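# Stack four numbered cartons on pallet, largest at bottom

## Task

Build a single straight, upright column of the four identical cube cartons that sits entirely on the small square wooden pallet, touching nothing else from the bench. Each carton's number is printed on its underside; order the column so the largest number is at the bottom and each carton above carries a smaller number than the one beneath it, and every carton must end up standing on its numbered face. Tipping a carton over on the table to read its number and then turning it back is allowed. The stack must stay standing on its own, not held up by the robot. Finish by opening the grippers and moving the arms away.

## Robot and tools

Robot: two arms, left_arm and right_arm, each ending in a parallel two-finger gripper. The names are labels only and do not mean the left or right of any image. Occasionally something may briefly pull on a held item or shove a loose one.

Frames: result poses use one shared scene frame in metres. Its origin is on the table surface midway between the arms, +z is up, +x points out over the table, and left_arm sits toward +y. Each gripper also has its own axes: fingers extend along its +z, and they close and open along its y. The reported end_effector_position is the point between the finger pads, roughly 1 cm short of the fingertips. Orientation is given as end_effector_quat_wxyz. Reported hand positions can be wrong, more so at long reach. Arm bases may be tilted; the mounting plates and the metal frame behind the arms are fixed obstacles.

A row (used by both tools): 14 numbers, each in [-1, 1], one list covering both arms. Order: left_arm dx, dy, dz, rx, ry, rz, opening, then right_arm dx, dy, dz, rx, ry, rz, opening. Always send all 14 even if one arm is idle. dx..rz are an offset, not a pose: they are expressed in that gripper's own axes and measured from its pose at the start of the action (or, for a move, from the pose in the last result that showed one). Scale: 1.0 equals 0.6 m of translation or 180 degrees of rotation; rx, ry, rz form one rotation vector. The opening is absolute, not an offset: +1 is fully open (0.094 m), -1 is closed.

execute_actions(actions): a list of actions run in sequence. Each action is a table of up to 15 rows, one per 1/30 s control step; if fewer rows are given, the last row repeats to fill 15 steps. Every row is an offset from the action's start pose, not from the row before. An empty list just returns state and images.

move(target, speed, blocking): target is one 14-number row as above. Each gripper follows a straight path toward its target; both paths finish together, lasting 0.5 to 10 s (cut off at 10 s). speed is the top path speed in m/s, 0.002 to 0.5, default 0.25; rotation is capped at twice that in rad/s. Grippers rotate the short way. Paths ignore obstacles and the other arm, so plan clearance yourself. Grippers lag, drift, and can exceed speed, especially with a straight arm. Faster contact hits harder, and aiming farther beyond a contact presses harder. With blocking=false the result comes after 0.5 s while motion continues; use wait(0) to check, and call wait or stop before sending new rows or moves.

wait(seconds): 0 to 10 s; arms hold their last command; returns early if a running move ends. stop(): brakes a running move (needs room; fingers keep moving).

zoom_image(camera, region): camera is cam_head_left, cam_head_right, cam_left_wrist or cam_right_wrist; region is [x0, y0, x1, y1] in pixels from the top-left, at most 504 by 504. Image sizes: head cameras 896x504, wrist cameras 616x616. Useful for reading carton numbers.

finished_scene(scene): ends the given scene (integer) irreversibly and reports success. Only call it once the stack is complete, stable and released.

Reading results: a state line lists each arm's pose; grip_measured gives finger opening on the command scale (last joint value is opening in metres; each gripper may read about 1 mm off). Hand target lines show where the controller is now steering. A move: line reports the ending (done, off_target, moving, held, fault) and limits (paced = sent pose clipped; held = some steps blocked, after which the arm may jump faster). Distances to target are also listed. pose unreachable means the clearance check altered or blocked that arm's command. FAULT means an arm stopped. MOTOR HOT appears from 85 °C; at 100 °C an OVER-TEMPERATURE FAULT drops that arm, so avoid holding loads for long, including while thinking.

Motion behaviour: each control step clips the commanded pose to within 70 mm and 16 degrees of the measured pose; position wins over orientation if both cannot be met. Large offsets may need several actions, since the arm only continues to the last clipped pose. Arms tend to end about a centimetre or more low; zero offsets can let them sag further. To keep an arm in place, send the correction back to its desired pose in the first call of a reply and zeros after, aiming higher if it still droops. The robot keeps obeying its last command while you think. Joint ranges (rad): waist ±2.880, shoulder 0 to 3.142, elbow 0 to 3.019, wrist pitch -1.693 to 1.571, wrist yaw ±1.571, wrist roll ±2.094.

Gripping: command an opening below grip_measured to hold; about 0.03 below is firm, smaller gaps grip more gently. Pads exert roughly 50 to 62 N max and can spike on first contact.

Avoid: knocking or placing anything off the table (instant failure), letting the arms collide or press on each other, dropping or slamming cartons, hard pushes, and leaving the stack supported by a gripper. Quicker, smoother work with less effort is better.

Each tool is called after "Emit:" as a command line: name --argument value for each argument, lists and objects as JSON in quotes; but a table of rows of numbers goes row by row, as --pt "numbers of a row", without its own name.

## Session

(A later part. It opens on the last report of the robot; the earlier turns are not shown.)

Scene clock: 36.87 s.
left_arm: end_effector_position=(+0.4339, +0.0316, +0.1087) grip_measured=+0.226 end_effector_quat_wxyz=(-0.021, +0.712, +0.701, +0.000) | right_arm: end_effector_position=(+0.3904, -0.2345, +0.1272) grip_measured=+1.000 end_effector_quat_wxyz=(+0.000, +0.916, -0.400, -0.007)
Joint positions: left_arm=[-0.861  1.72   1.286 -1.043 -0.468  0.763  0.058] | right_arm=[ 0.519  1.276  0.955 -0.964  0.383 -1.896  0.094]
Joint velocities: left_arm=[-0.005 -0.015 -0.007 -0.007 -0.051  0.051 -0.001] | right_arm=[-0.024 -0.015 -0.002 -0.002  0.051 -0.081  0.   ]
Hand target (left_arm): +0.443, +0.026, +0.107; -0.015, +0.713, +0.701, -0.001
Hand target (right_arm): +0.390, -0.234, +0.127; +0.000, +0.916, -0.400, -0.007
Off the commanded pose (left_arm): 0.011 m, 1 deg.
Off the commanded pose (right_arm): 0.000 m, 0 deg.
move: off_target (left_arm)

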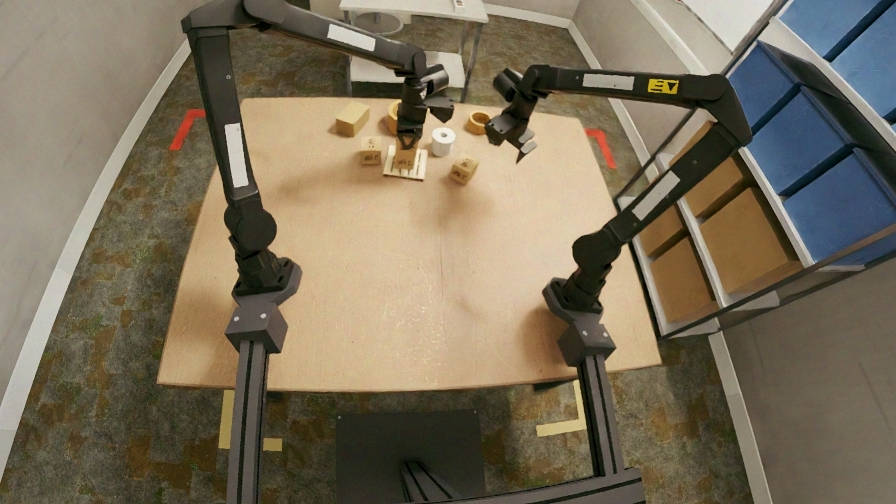

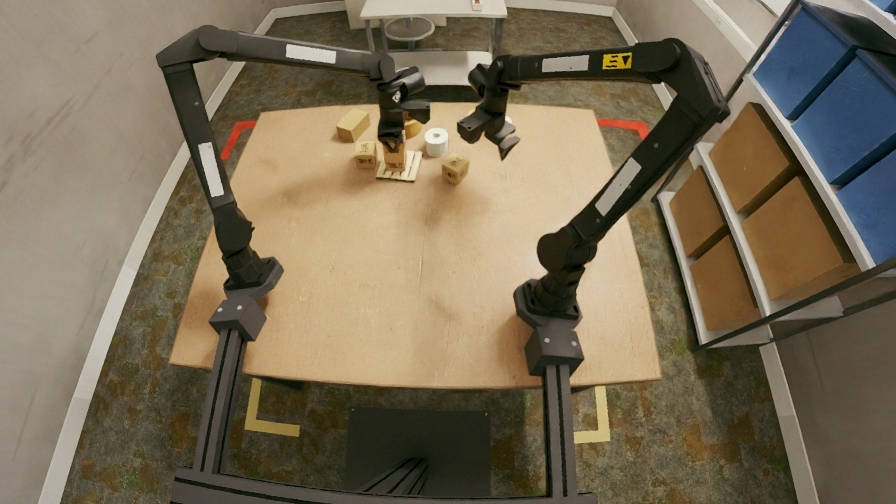

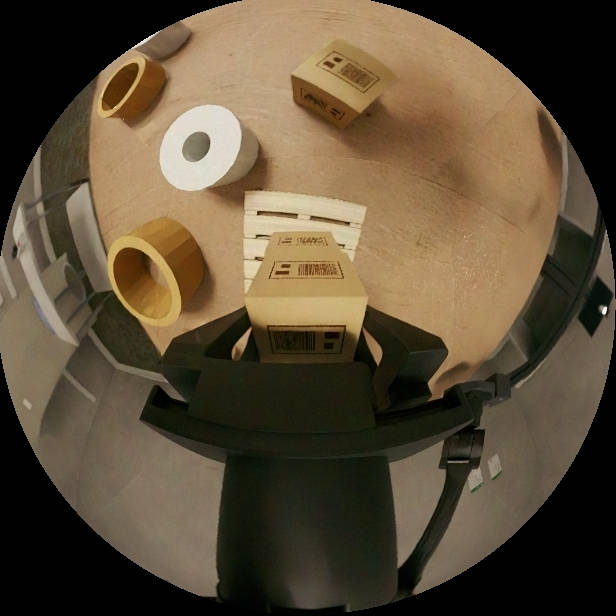

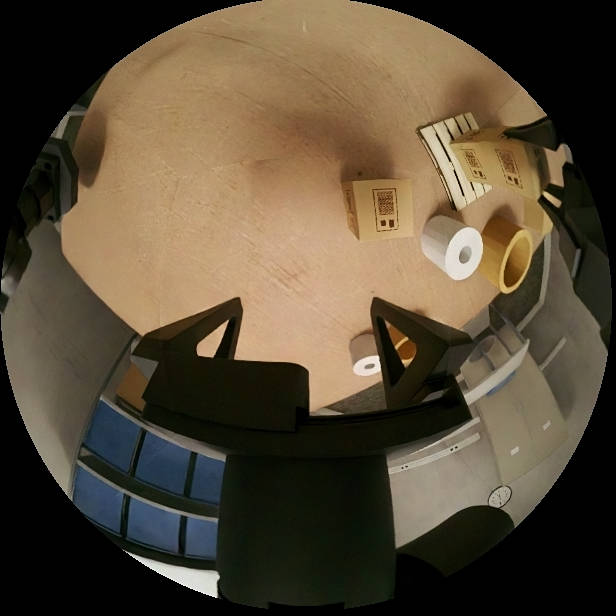

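Emit:
execute_actions --actions '[[[0,0,0.006,0,0,0,0.18,0,0,0,0,0,0,1]],[[0,0,0,0,0,0,1,0,0,0,0,0,0,1]]]'

Emit:
move --target '[0,0.01,-0.11,0,0,0,1,0,0,0,0,0,0,1]'

Emit:
move --target '[0.17,0.05,0,0.015,0,-0.5,1,-0.075,-0.115,0,0,0,0,1]' --speed 0.4

Scene clock: 38.43 s.
left_arm: end_effector_position=(+0.4335, +0.0317, +0.1082) grip_measured=+1.000 end_effector_quat_wxyz=(-0.021, +0.713, +0.701, +0.000) | right_arm: end_effector_position=(+0.3904, -0.2345, +0.1272) grip_measured=+1.000 end_effector_quat_wxyz=(+0.000, +0.916, -0.400, -0.007)
Joint positions: left_arm=[-0.861  1.72   1.284 -1.041 -0.468  0.763  0.094] | right_arm=[ 0.519  1.276  0.955 -0.964  0.383 -1.896  0.094]
Joint velocities: left_arm=[-0.015 -0.015  0.002  0.002 -0.037 -0.022  0.   ] | right_arm=[ 0.005  0.005 -0.017 -0.032 -0.022  0.007  0.   ]
Hand target (left_arm): +0.434, +0.032, +0.108; -0.021, +0.713, +0.701, +0.000
Hand target (right_arm): +0.390, -0.234, +0.127; +0.000, +0.916, -0.400, -0.007
Off the commanded pose (left_arm): 0.000 m, 0 deg.
Off the commanded pose (right_arm): 0.000 m, 0 deg.

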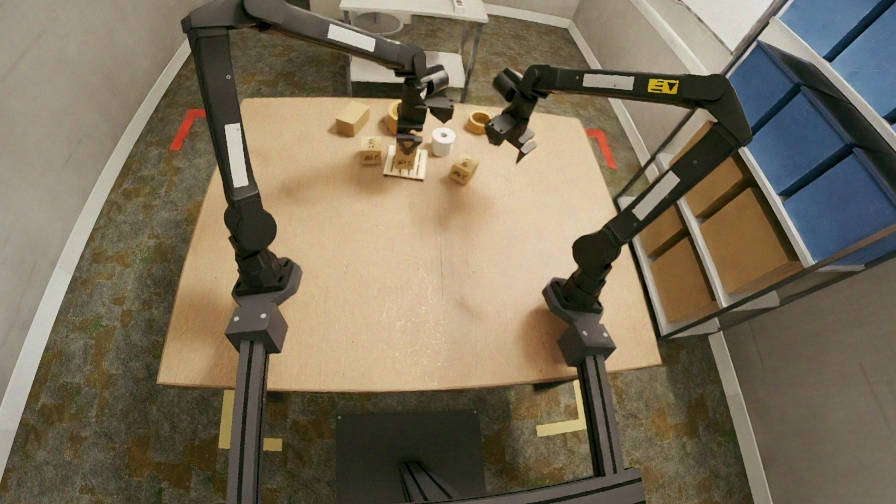

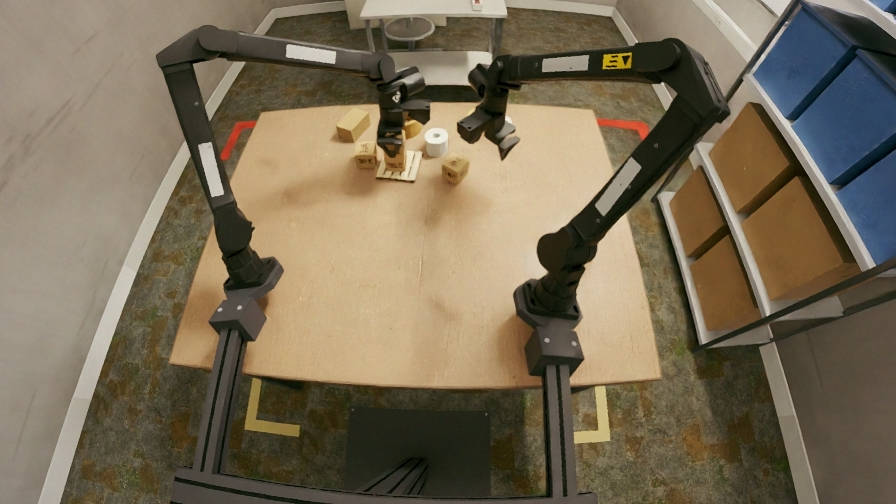

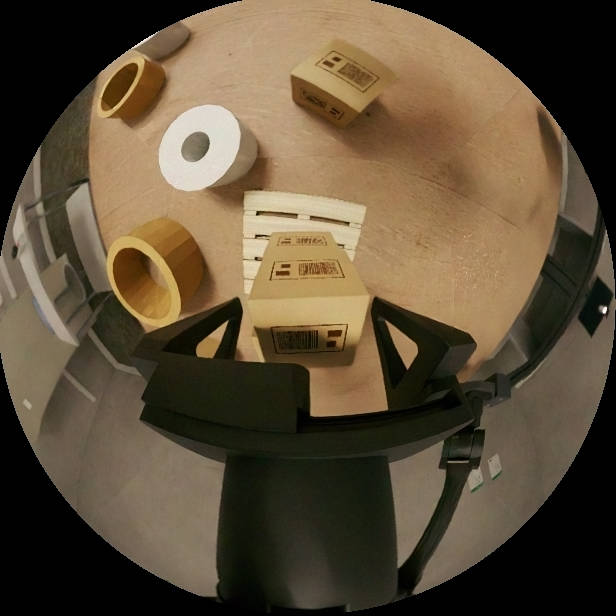

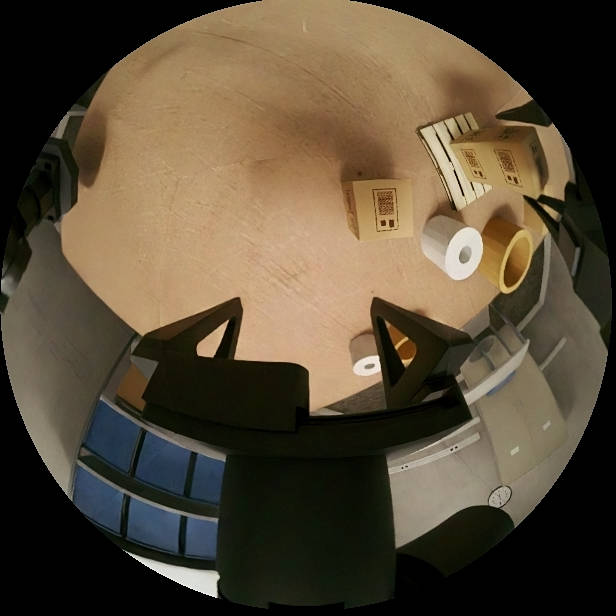

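Scene clock: 39.30 s.
left_arm: end_effector_position=(+0.4312, +0.0346, +0.1605) grip_measured=+1.000 end_effector_quat_wxyz=(-0.035, +0.720, +0.693, -0.000) | right_arm: end_effector_position=(+0.3904, -0.2345, +0.1272) grip_measured=+1.000 end_effector_quat_wxyz=(+0.000, +0.916, -0.400, -0.007)
Joint positions: left_arm=[-0.907  1.673  1.353 -1.212 -0.469  0.719  0.094] | right_arm=[ 0.519  1.276  0.955 -0.964  0.383 -1.896  0.094]
Joint velocities: left_arm=[ 0.005 -0.015  0.012  0.002 -0.022 -0.007  0.   ] | right_arm=[-0.015  0.005  0.002 -0.037  0.051  0.037  0.   ]
Hand target (left_arm): +0.441, +0.030, +0.174; -0.021, +0.713, +0.701, +0.000
Hand target (right_arm): +0.390, -0.234, +0.127; +0.000, +0.916, -0.400, -0.007
Off the commanded pose (left_arm): 0.018 m, 2 deg.
Off the commanded pose (right_arm): 0.000 m, 0 deg.
move: off_target (left_arm)

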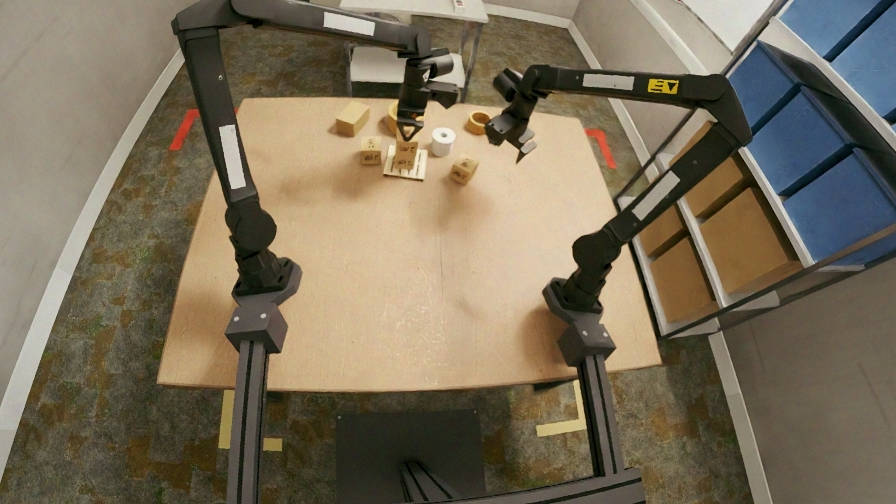

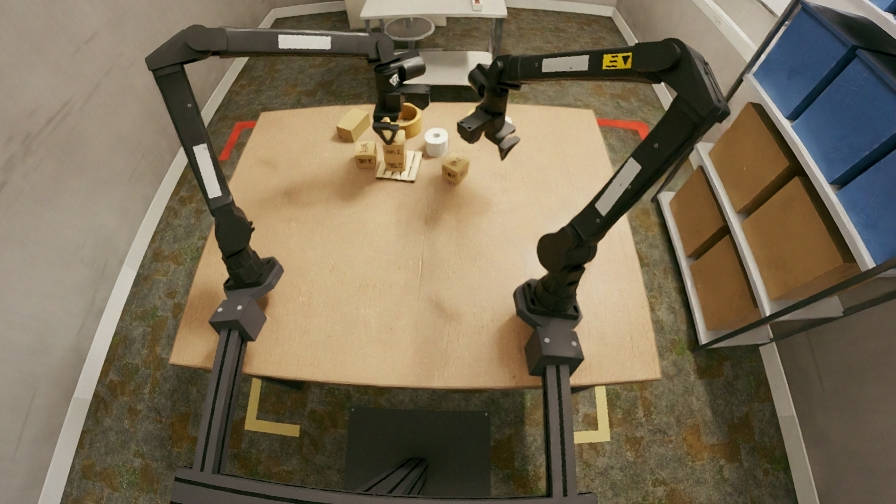

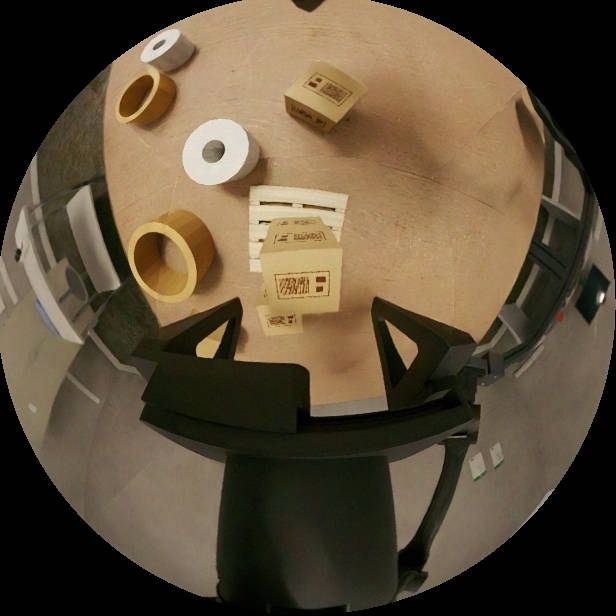

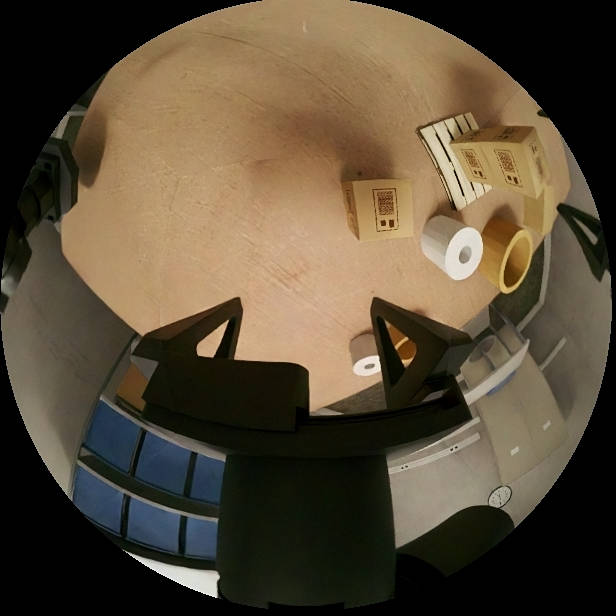

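Scene clock: 41.90 s.
left_arm: end_effector_position=(+0.4588, +0.1321, +0.1558) grip_measured=+1.000 end_effector_quat_wxyz=(-0.052, +0.035, +0.998, +0.017) | right_arm: end_effector_position=(+0.3977, -0.1678, +0.1220) grip_measured=+1.000 end_effector_quat_wxyz=(+0.008, +0.919, -0.395, -0.011)
Joint positions: left_arm=[-0.715  1.521  1.255 -1.207 -0.409 -0.621  0.094] | right_arm=[ 0.648  1.426  1.058 -0.99   0.419 -1.763  0.094]
Joint velocities: left_arm=[ 0.015  0.005 -0.012 -0.017  0.022  0.007  0.   ] | right_arm=[-0.005 -0.015 -0.002  0.012  0.037 -0.007  0.   ]
Hand target (left_arm): +0.465, +0.135, +0.163; -0.042, +0.018, +0.999, +0.009
Hand target (right_arm): +0.411, -0.156, +0.127; +0.002, +0.917, -0.400, -0.007
Off the commanded pose (left_arm): 0.011 m, 2 deg.
Off the commanded pose (right_arm): 0.019 m, 1 deg.
move: off_target (left_arm, right_arm)

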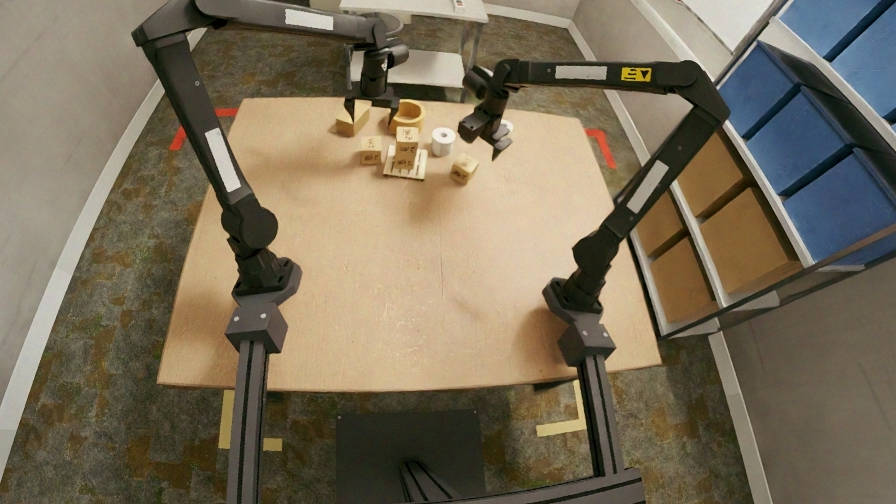

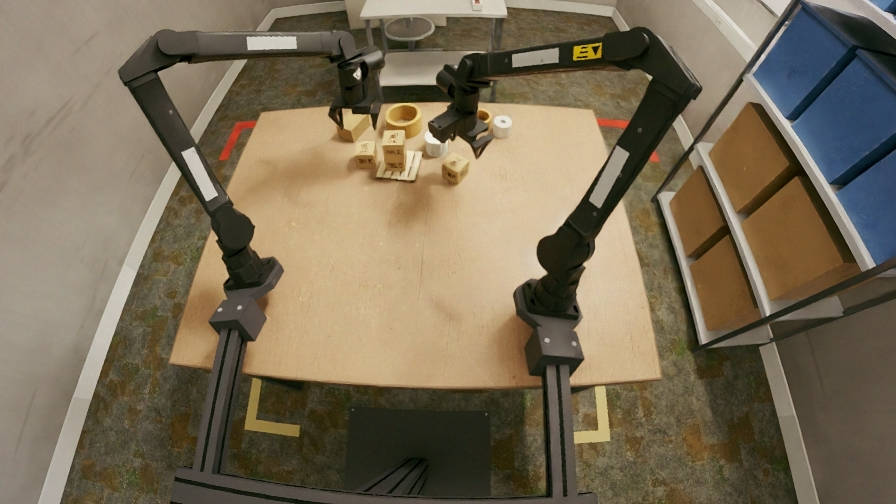

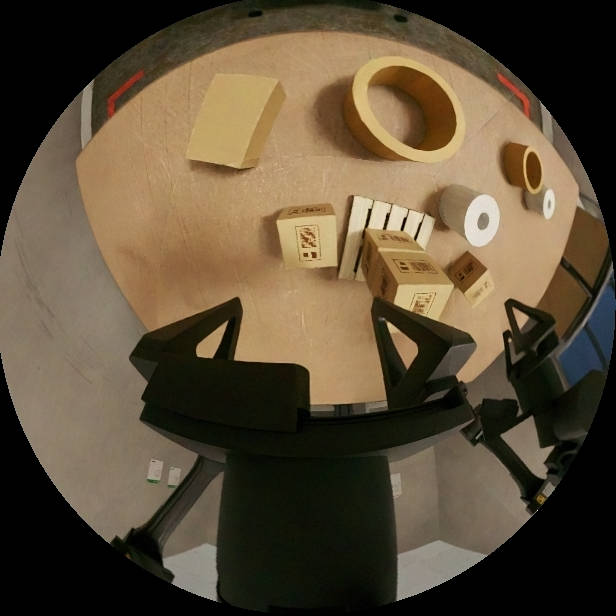

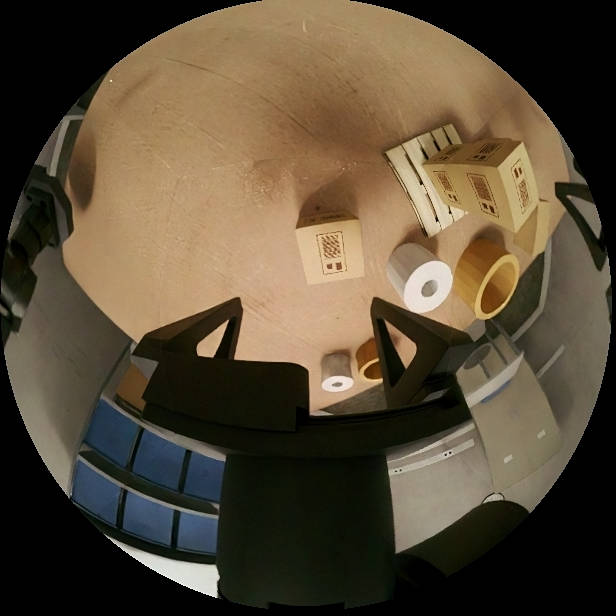

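Emit:
move --target '[-0.01,0,0.11,0,-0.03,-0.03,0.65,0,-0.055,0.07,0,0,-0.03,1]'

Scene clock: 43.10 s.
left_arm: end_effector_position=(+0.4549, +0.1346, +0.0933) grip_measured=+0.652 end_effector_quat_wxyz=(-0.006, -0.005, +1.000, +0.016) | right_arm: end_effector_position=(+0.4006, -0.1489, +0.0768) grip_measured=+1.000 end_effector_quat_wxyz=(+0.018, +0.938, -0.346, -0.020)
Joint positions: left_arm=[-0.674  1.55   1.112 -0.935 -0.453 -0.623  0.078] | right_arm=[ 0.635  1.547  1.073 -0.908  0.415 -1.87   0.094]
Joint velocities: left_arm=[-0.005  0.015 -0.012 -0.012 -0.007 -0.051 -0.001] | right_arm=[-0.005 -0.005  0.012 -0.012 -0.051 -0.051  0.   ]
Hand target (left_arm): +0.458, +0.134, +0.089; -0.004, -0.011, +1.000, +0.018
Hand target (right_arm): +0.421, -0.147, +0.080; +0.008, +0.936, -0.351, -0.011
Off the commanded pose (left_arm): 0.005 m, 1 deg.
Off the commanded pose (right_arm): 0.020 m, 2 deg.
move: off_target (right_arm)

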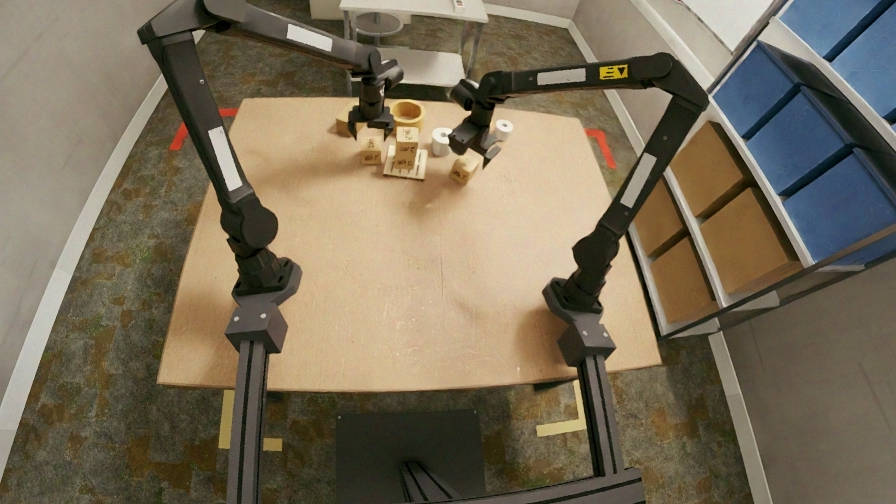

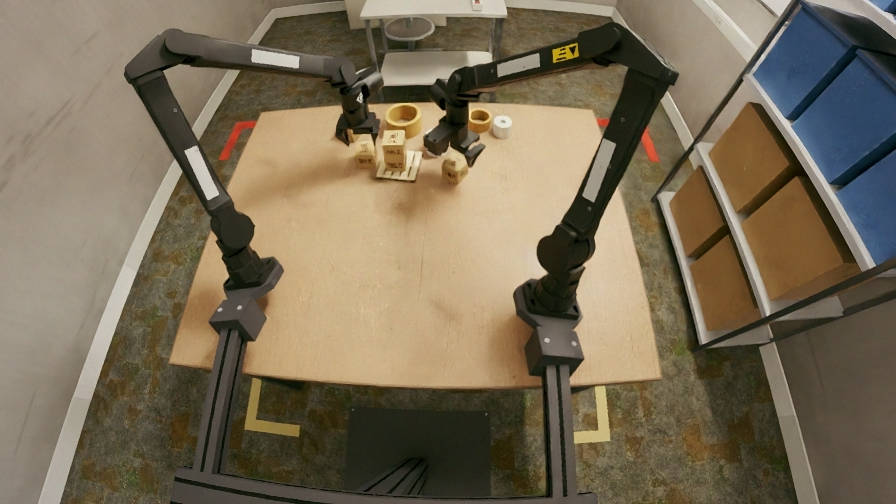

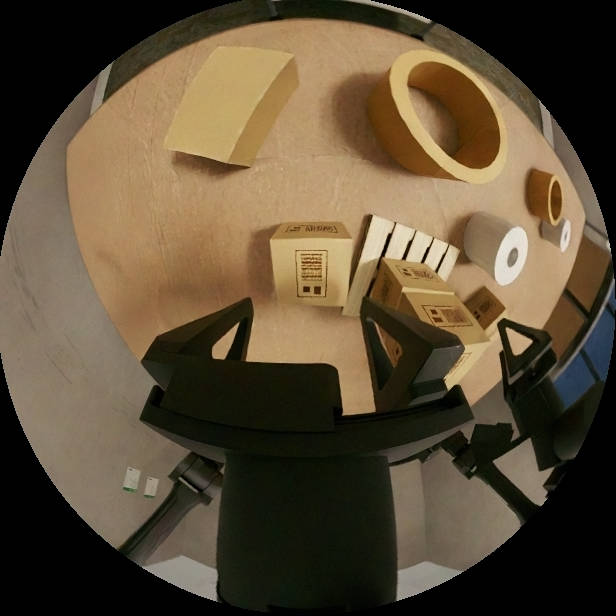

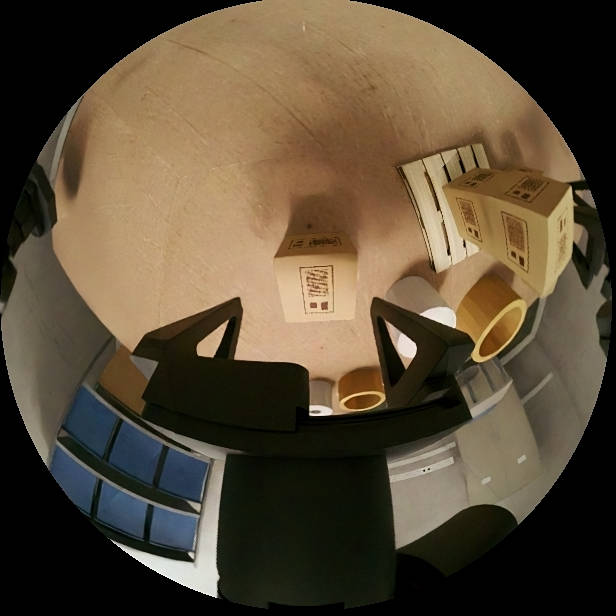

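Emit:
move --target '[-0.008,-0.003,0.082,0,0,0,0.65,0,-0.035,0.066,0,0,0,0.75]' --speed 0.08

Scene clock: 44.20 s.
left_arm: end_effector_position=(+0.4580, +0.1344, +0.0503) grip_measured=+0.652 end_effector_quat_wxyz=(-0.005, -0.009, +1.000, +0.016) | right_arm: end_effector_position=(+0.3985, -0.1365, +0.0408) grip_measured=+0.753 end_effector_quat_wxyz=(+0.022, +0.938, -0.344, -0.024)
Joint positions: left_arm=[-0.631  1.62   1.087 -0.816 -0.446 -0.583  0.078] | right_arm=[ 0.626  1.633  1.073 -0.83   0.412 -1.879  0.082]
Joint velocities: left_arm=[-0.005 -0.024 -0.022 -0.007  0.037 -0.11   0.   ] | right_arm=[-0.005 -0.005 -0.007 -0.002 -0.095 -0.037  0.   ]
Hand target (left_arm): +0.459, +0.134, +0.044; -0.007, -0.005, +1.000, +0.016
Hand target (right_arm): +0.413, -0.135, +0.037; +0.018, +0.938, -0.346, -0.020
Off the commanded pose (left_arm): 0.006 m, 0 deg.
Off the commanded pose (right_arm): 0.015 m, 1 deg.
move: off_target (right_arm)

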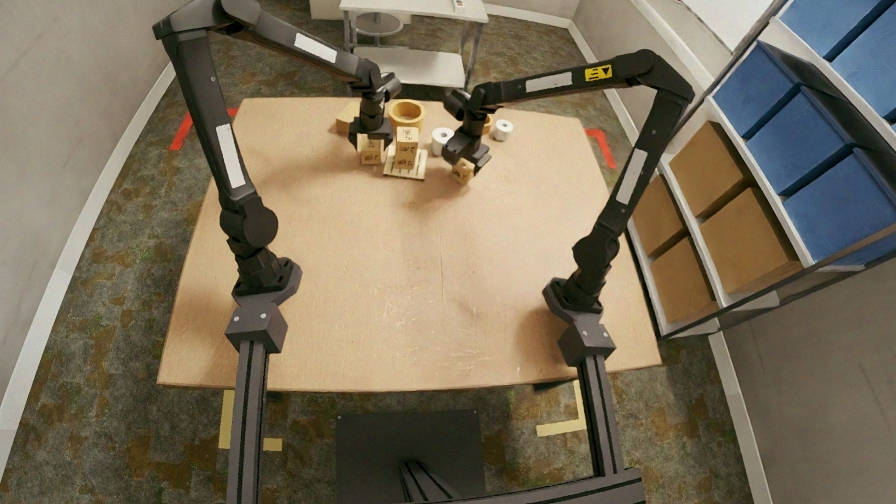

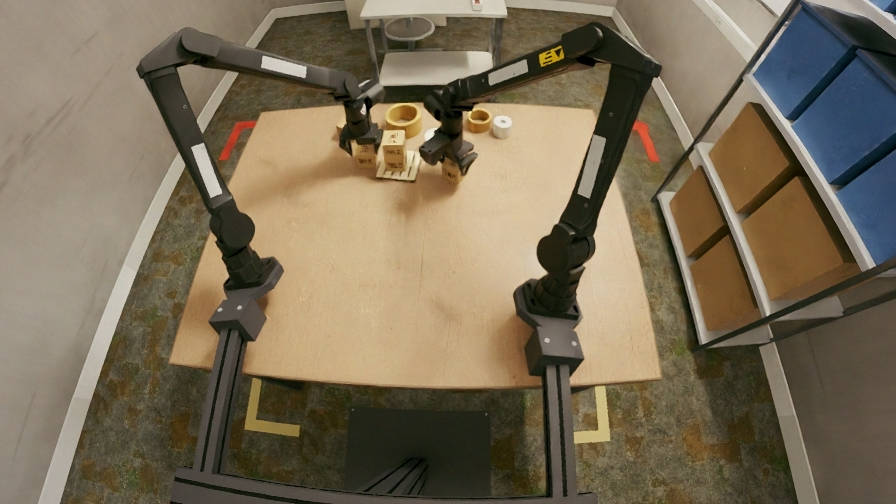

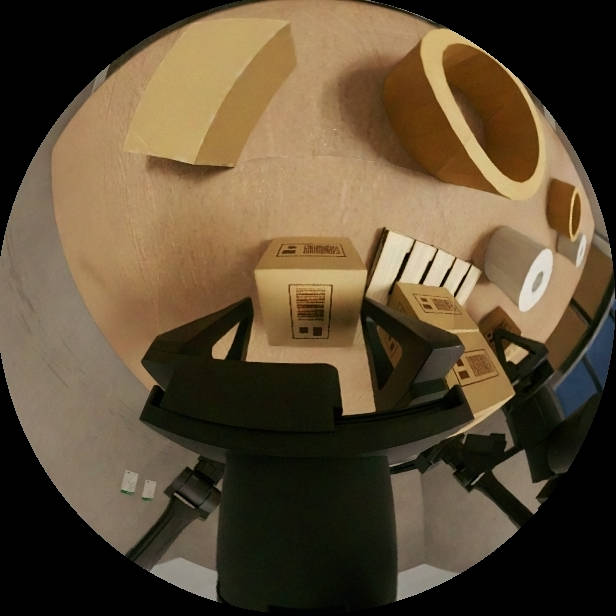

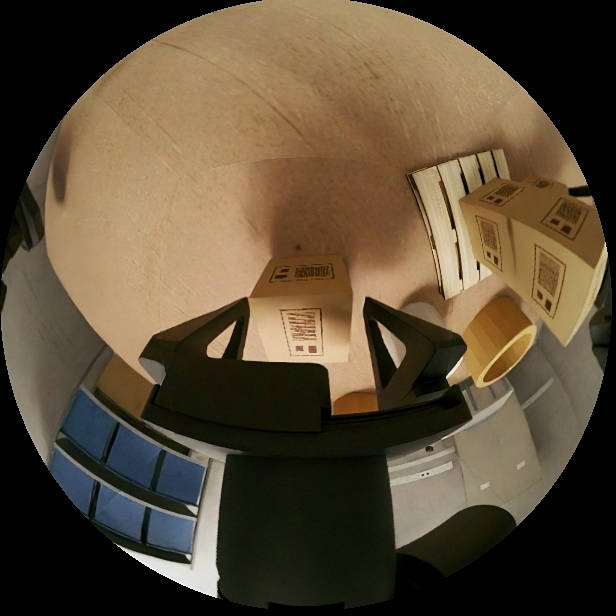

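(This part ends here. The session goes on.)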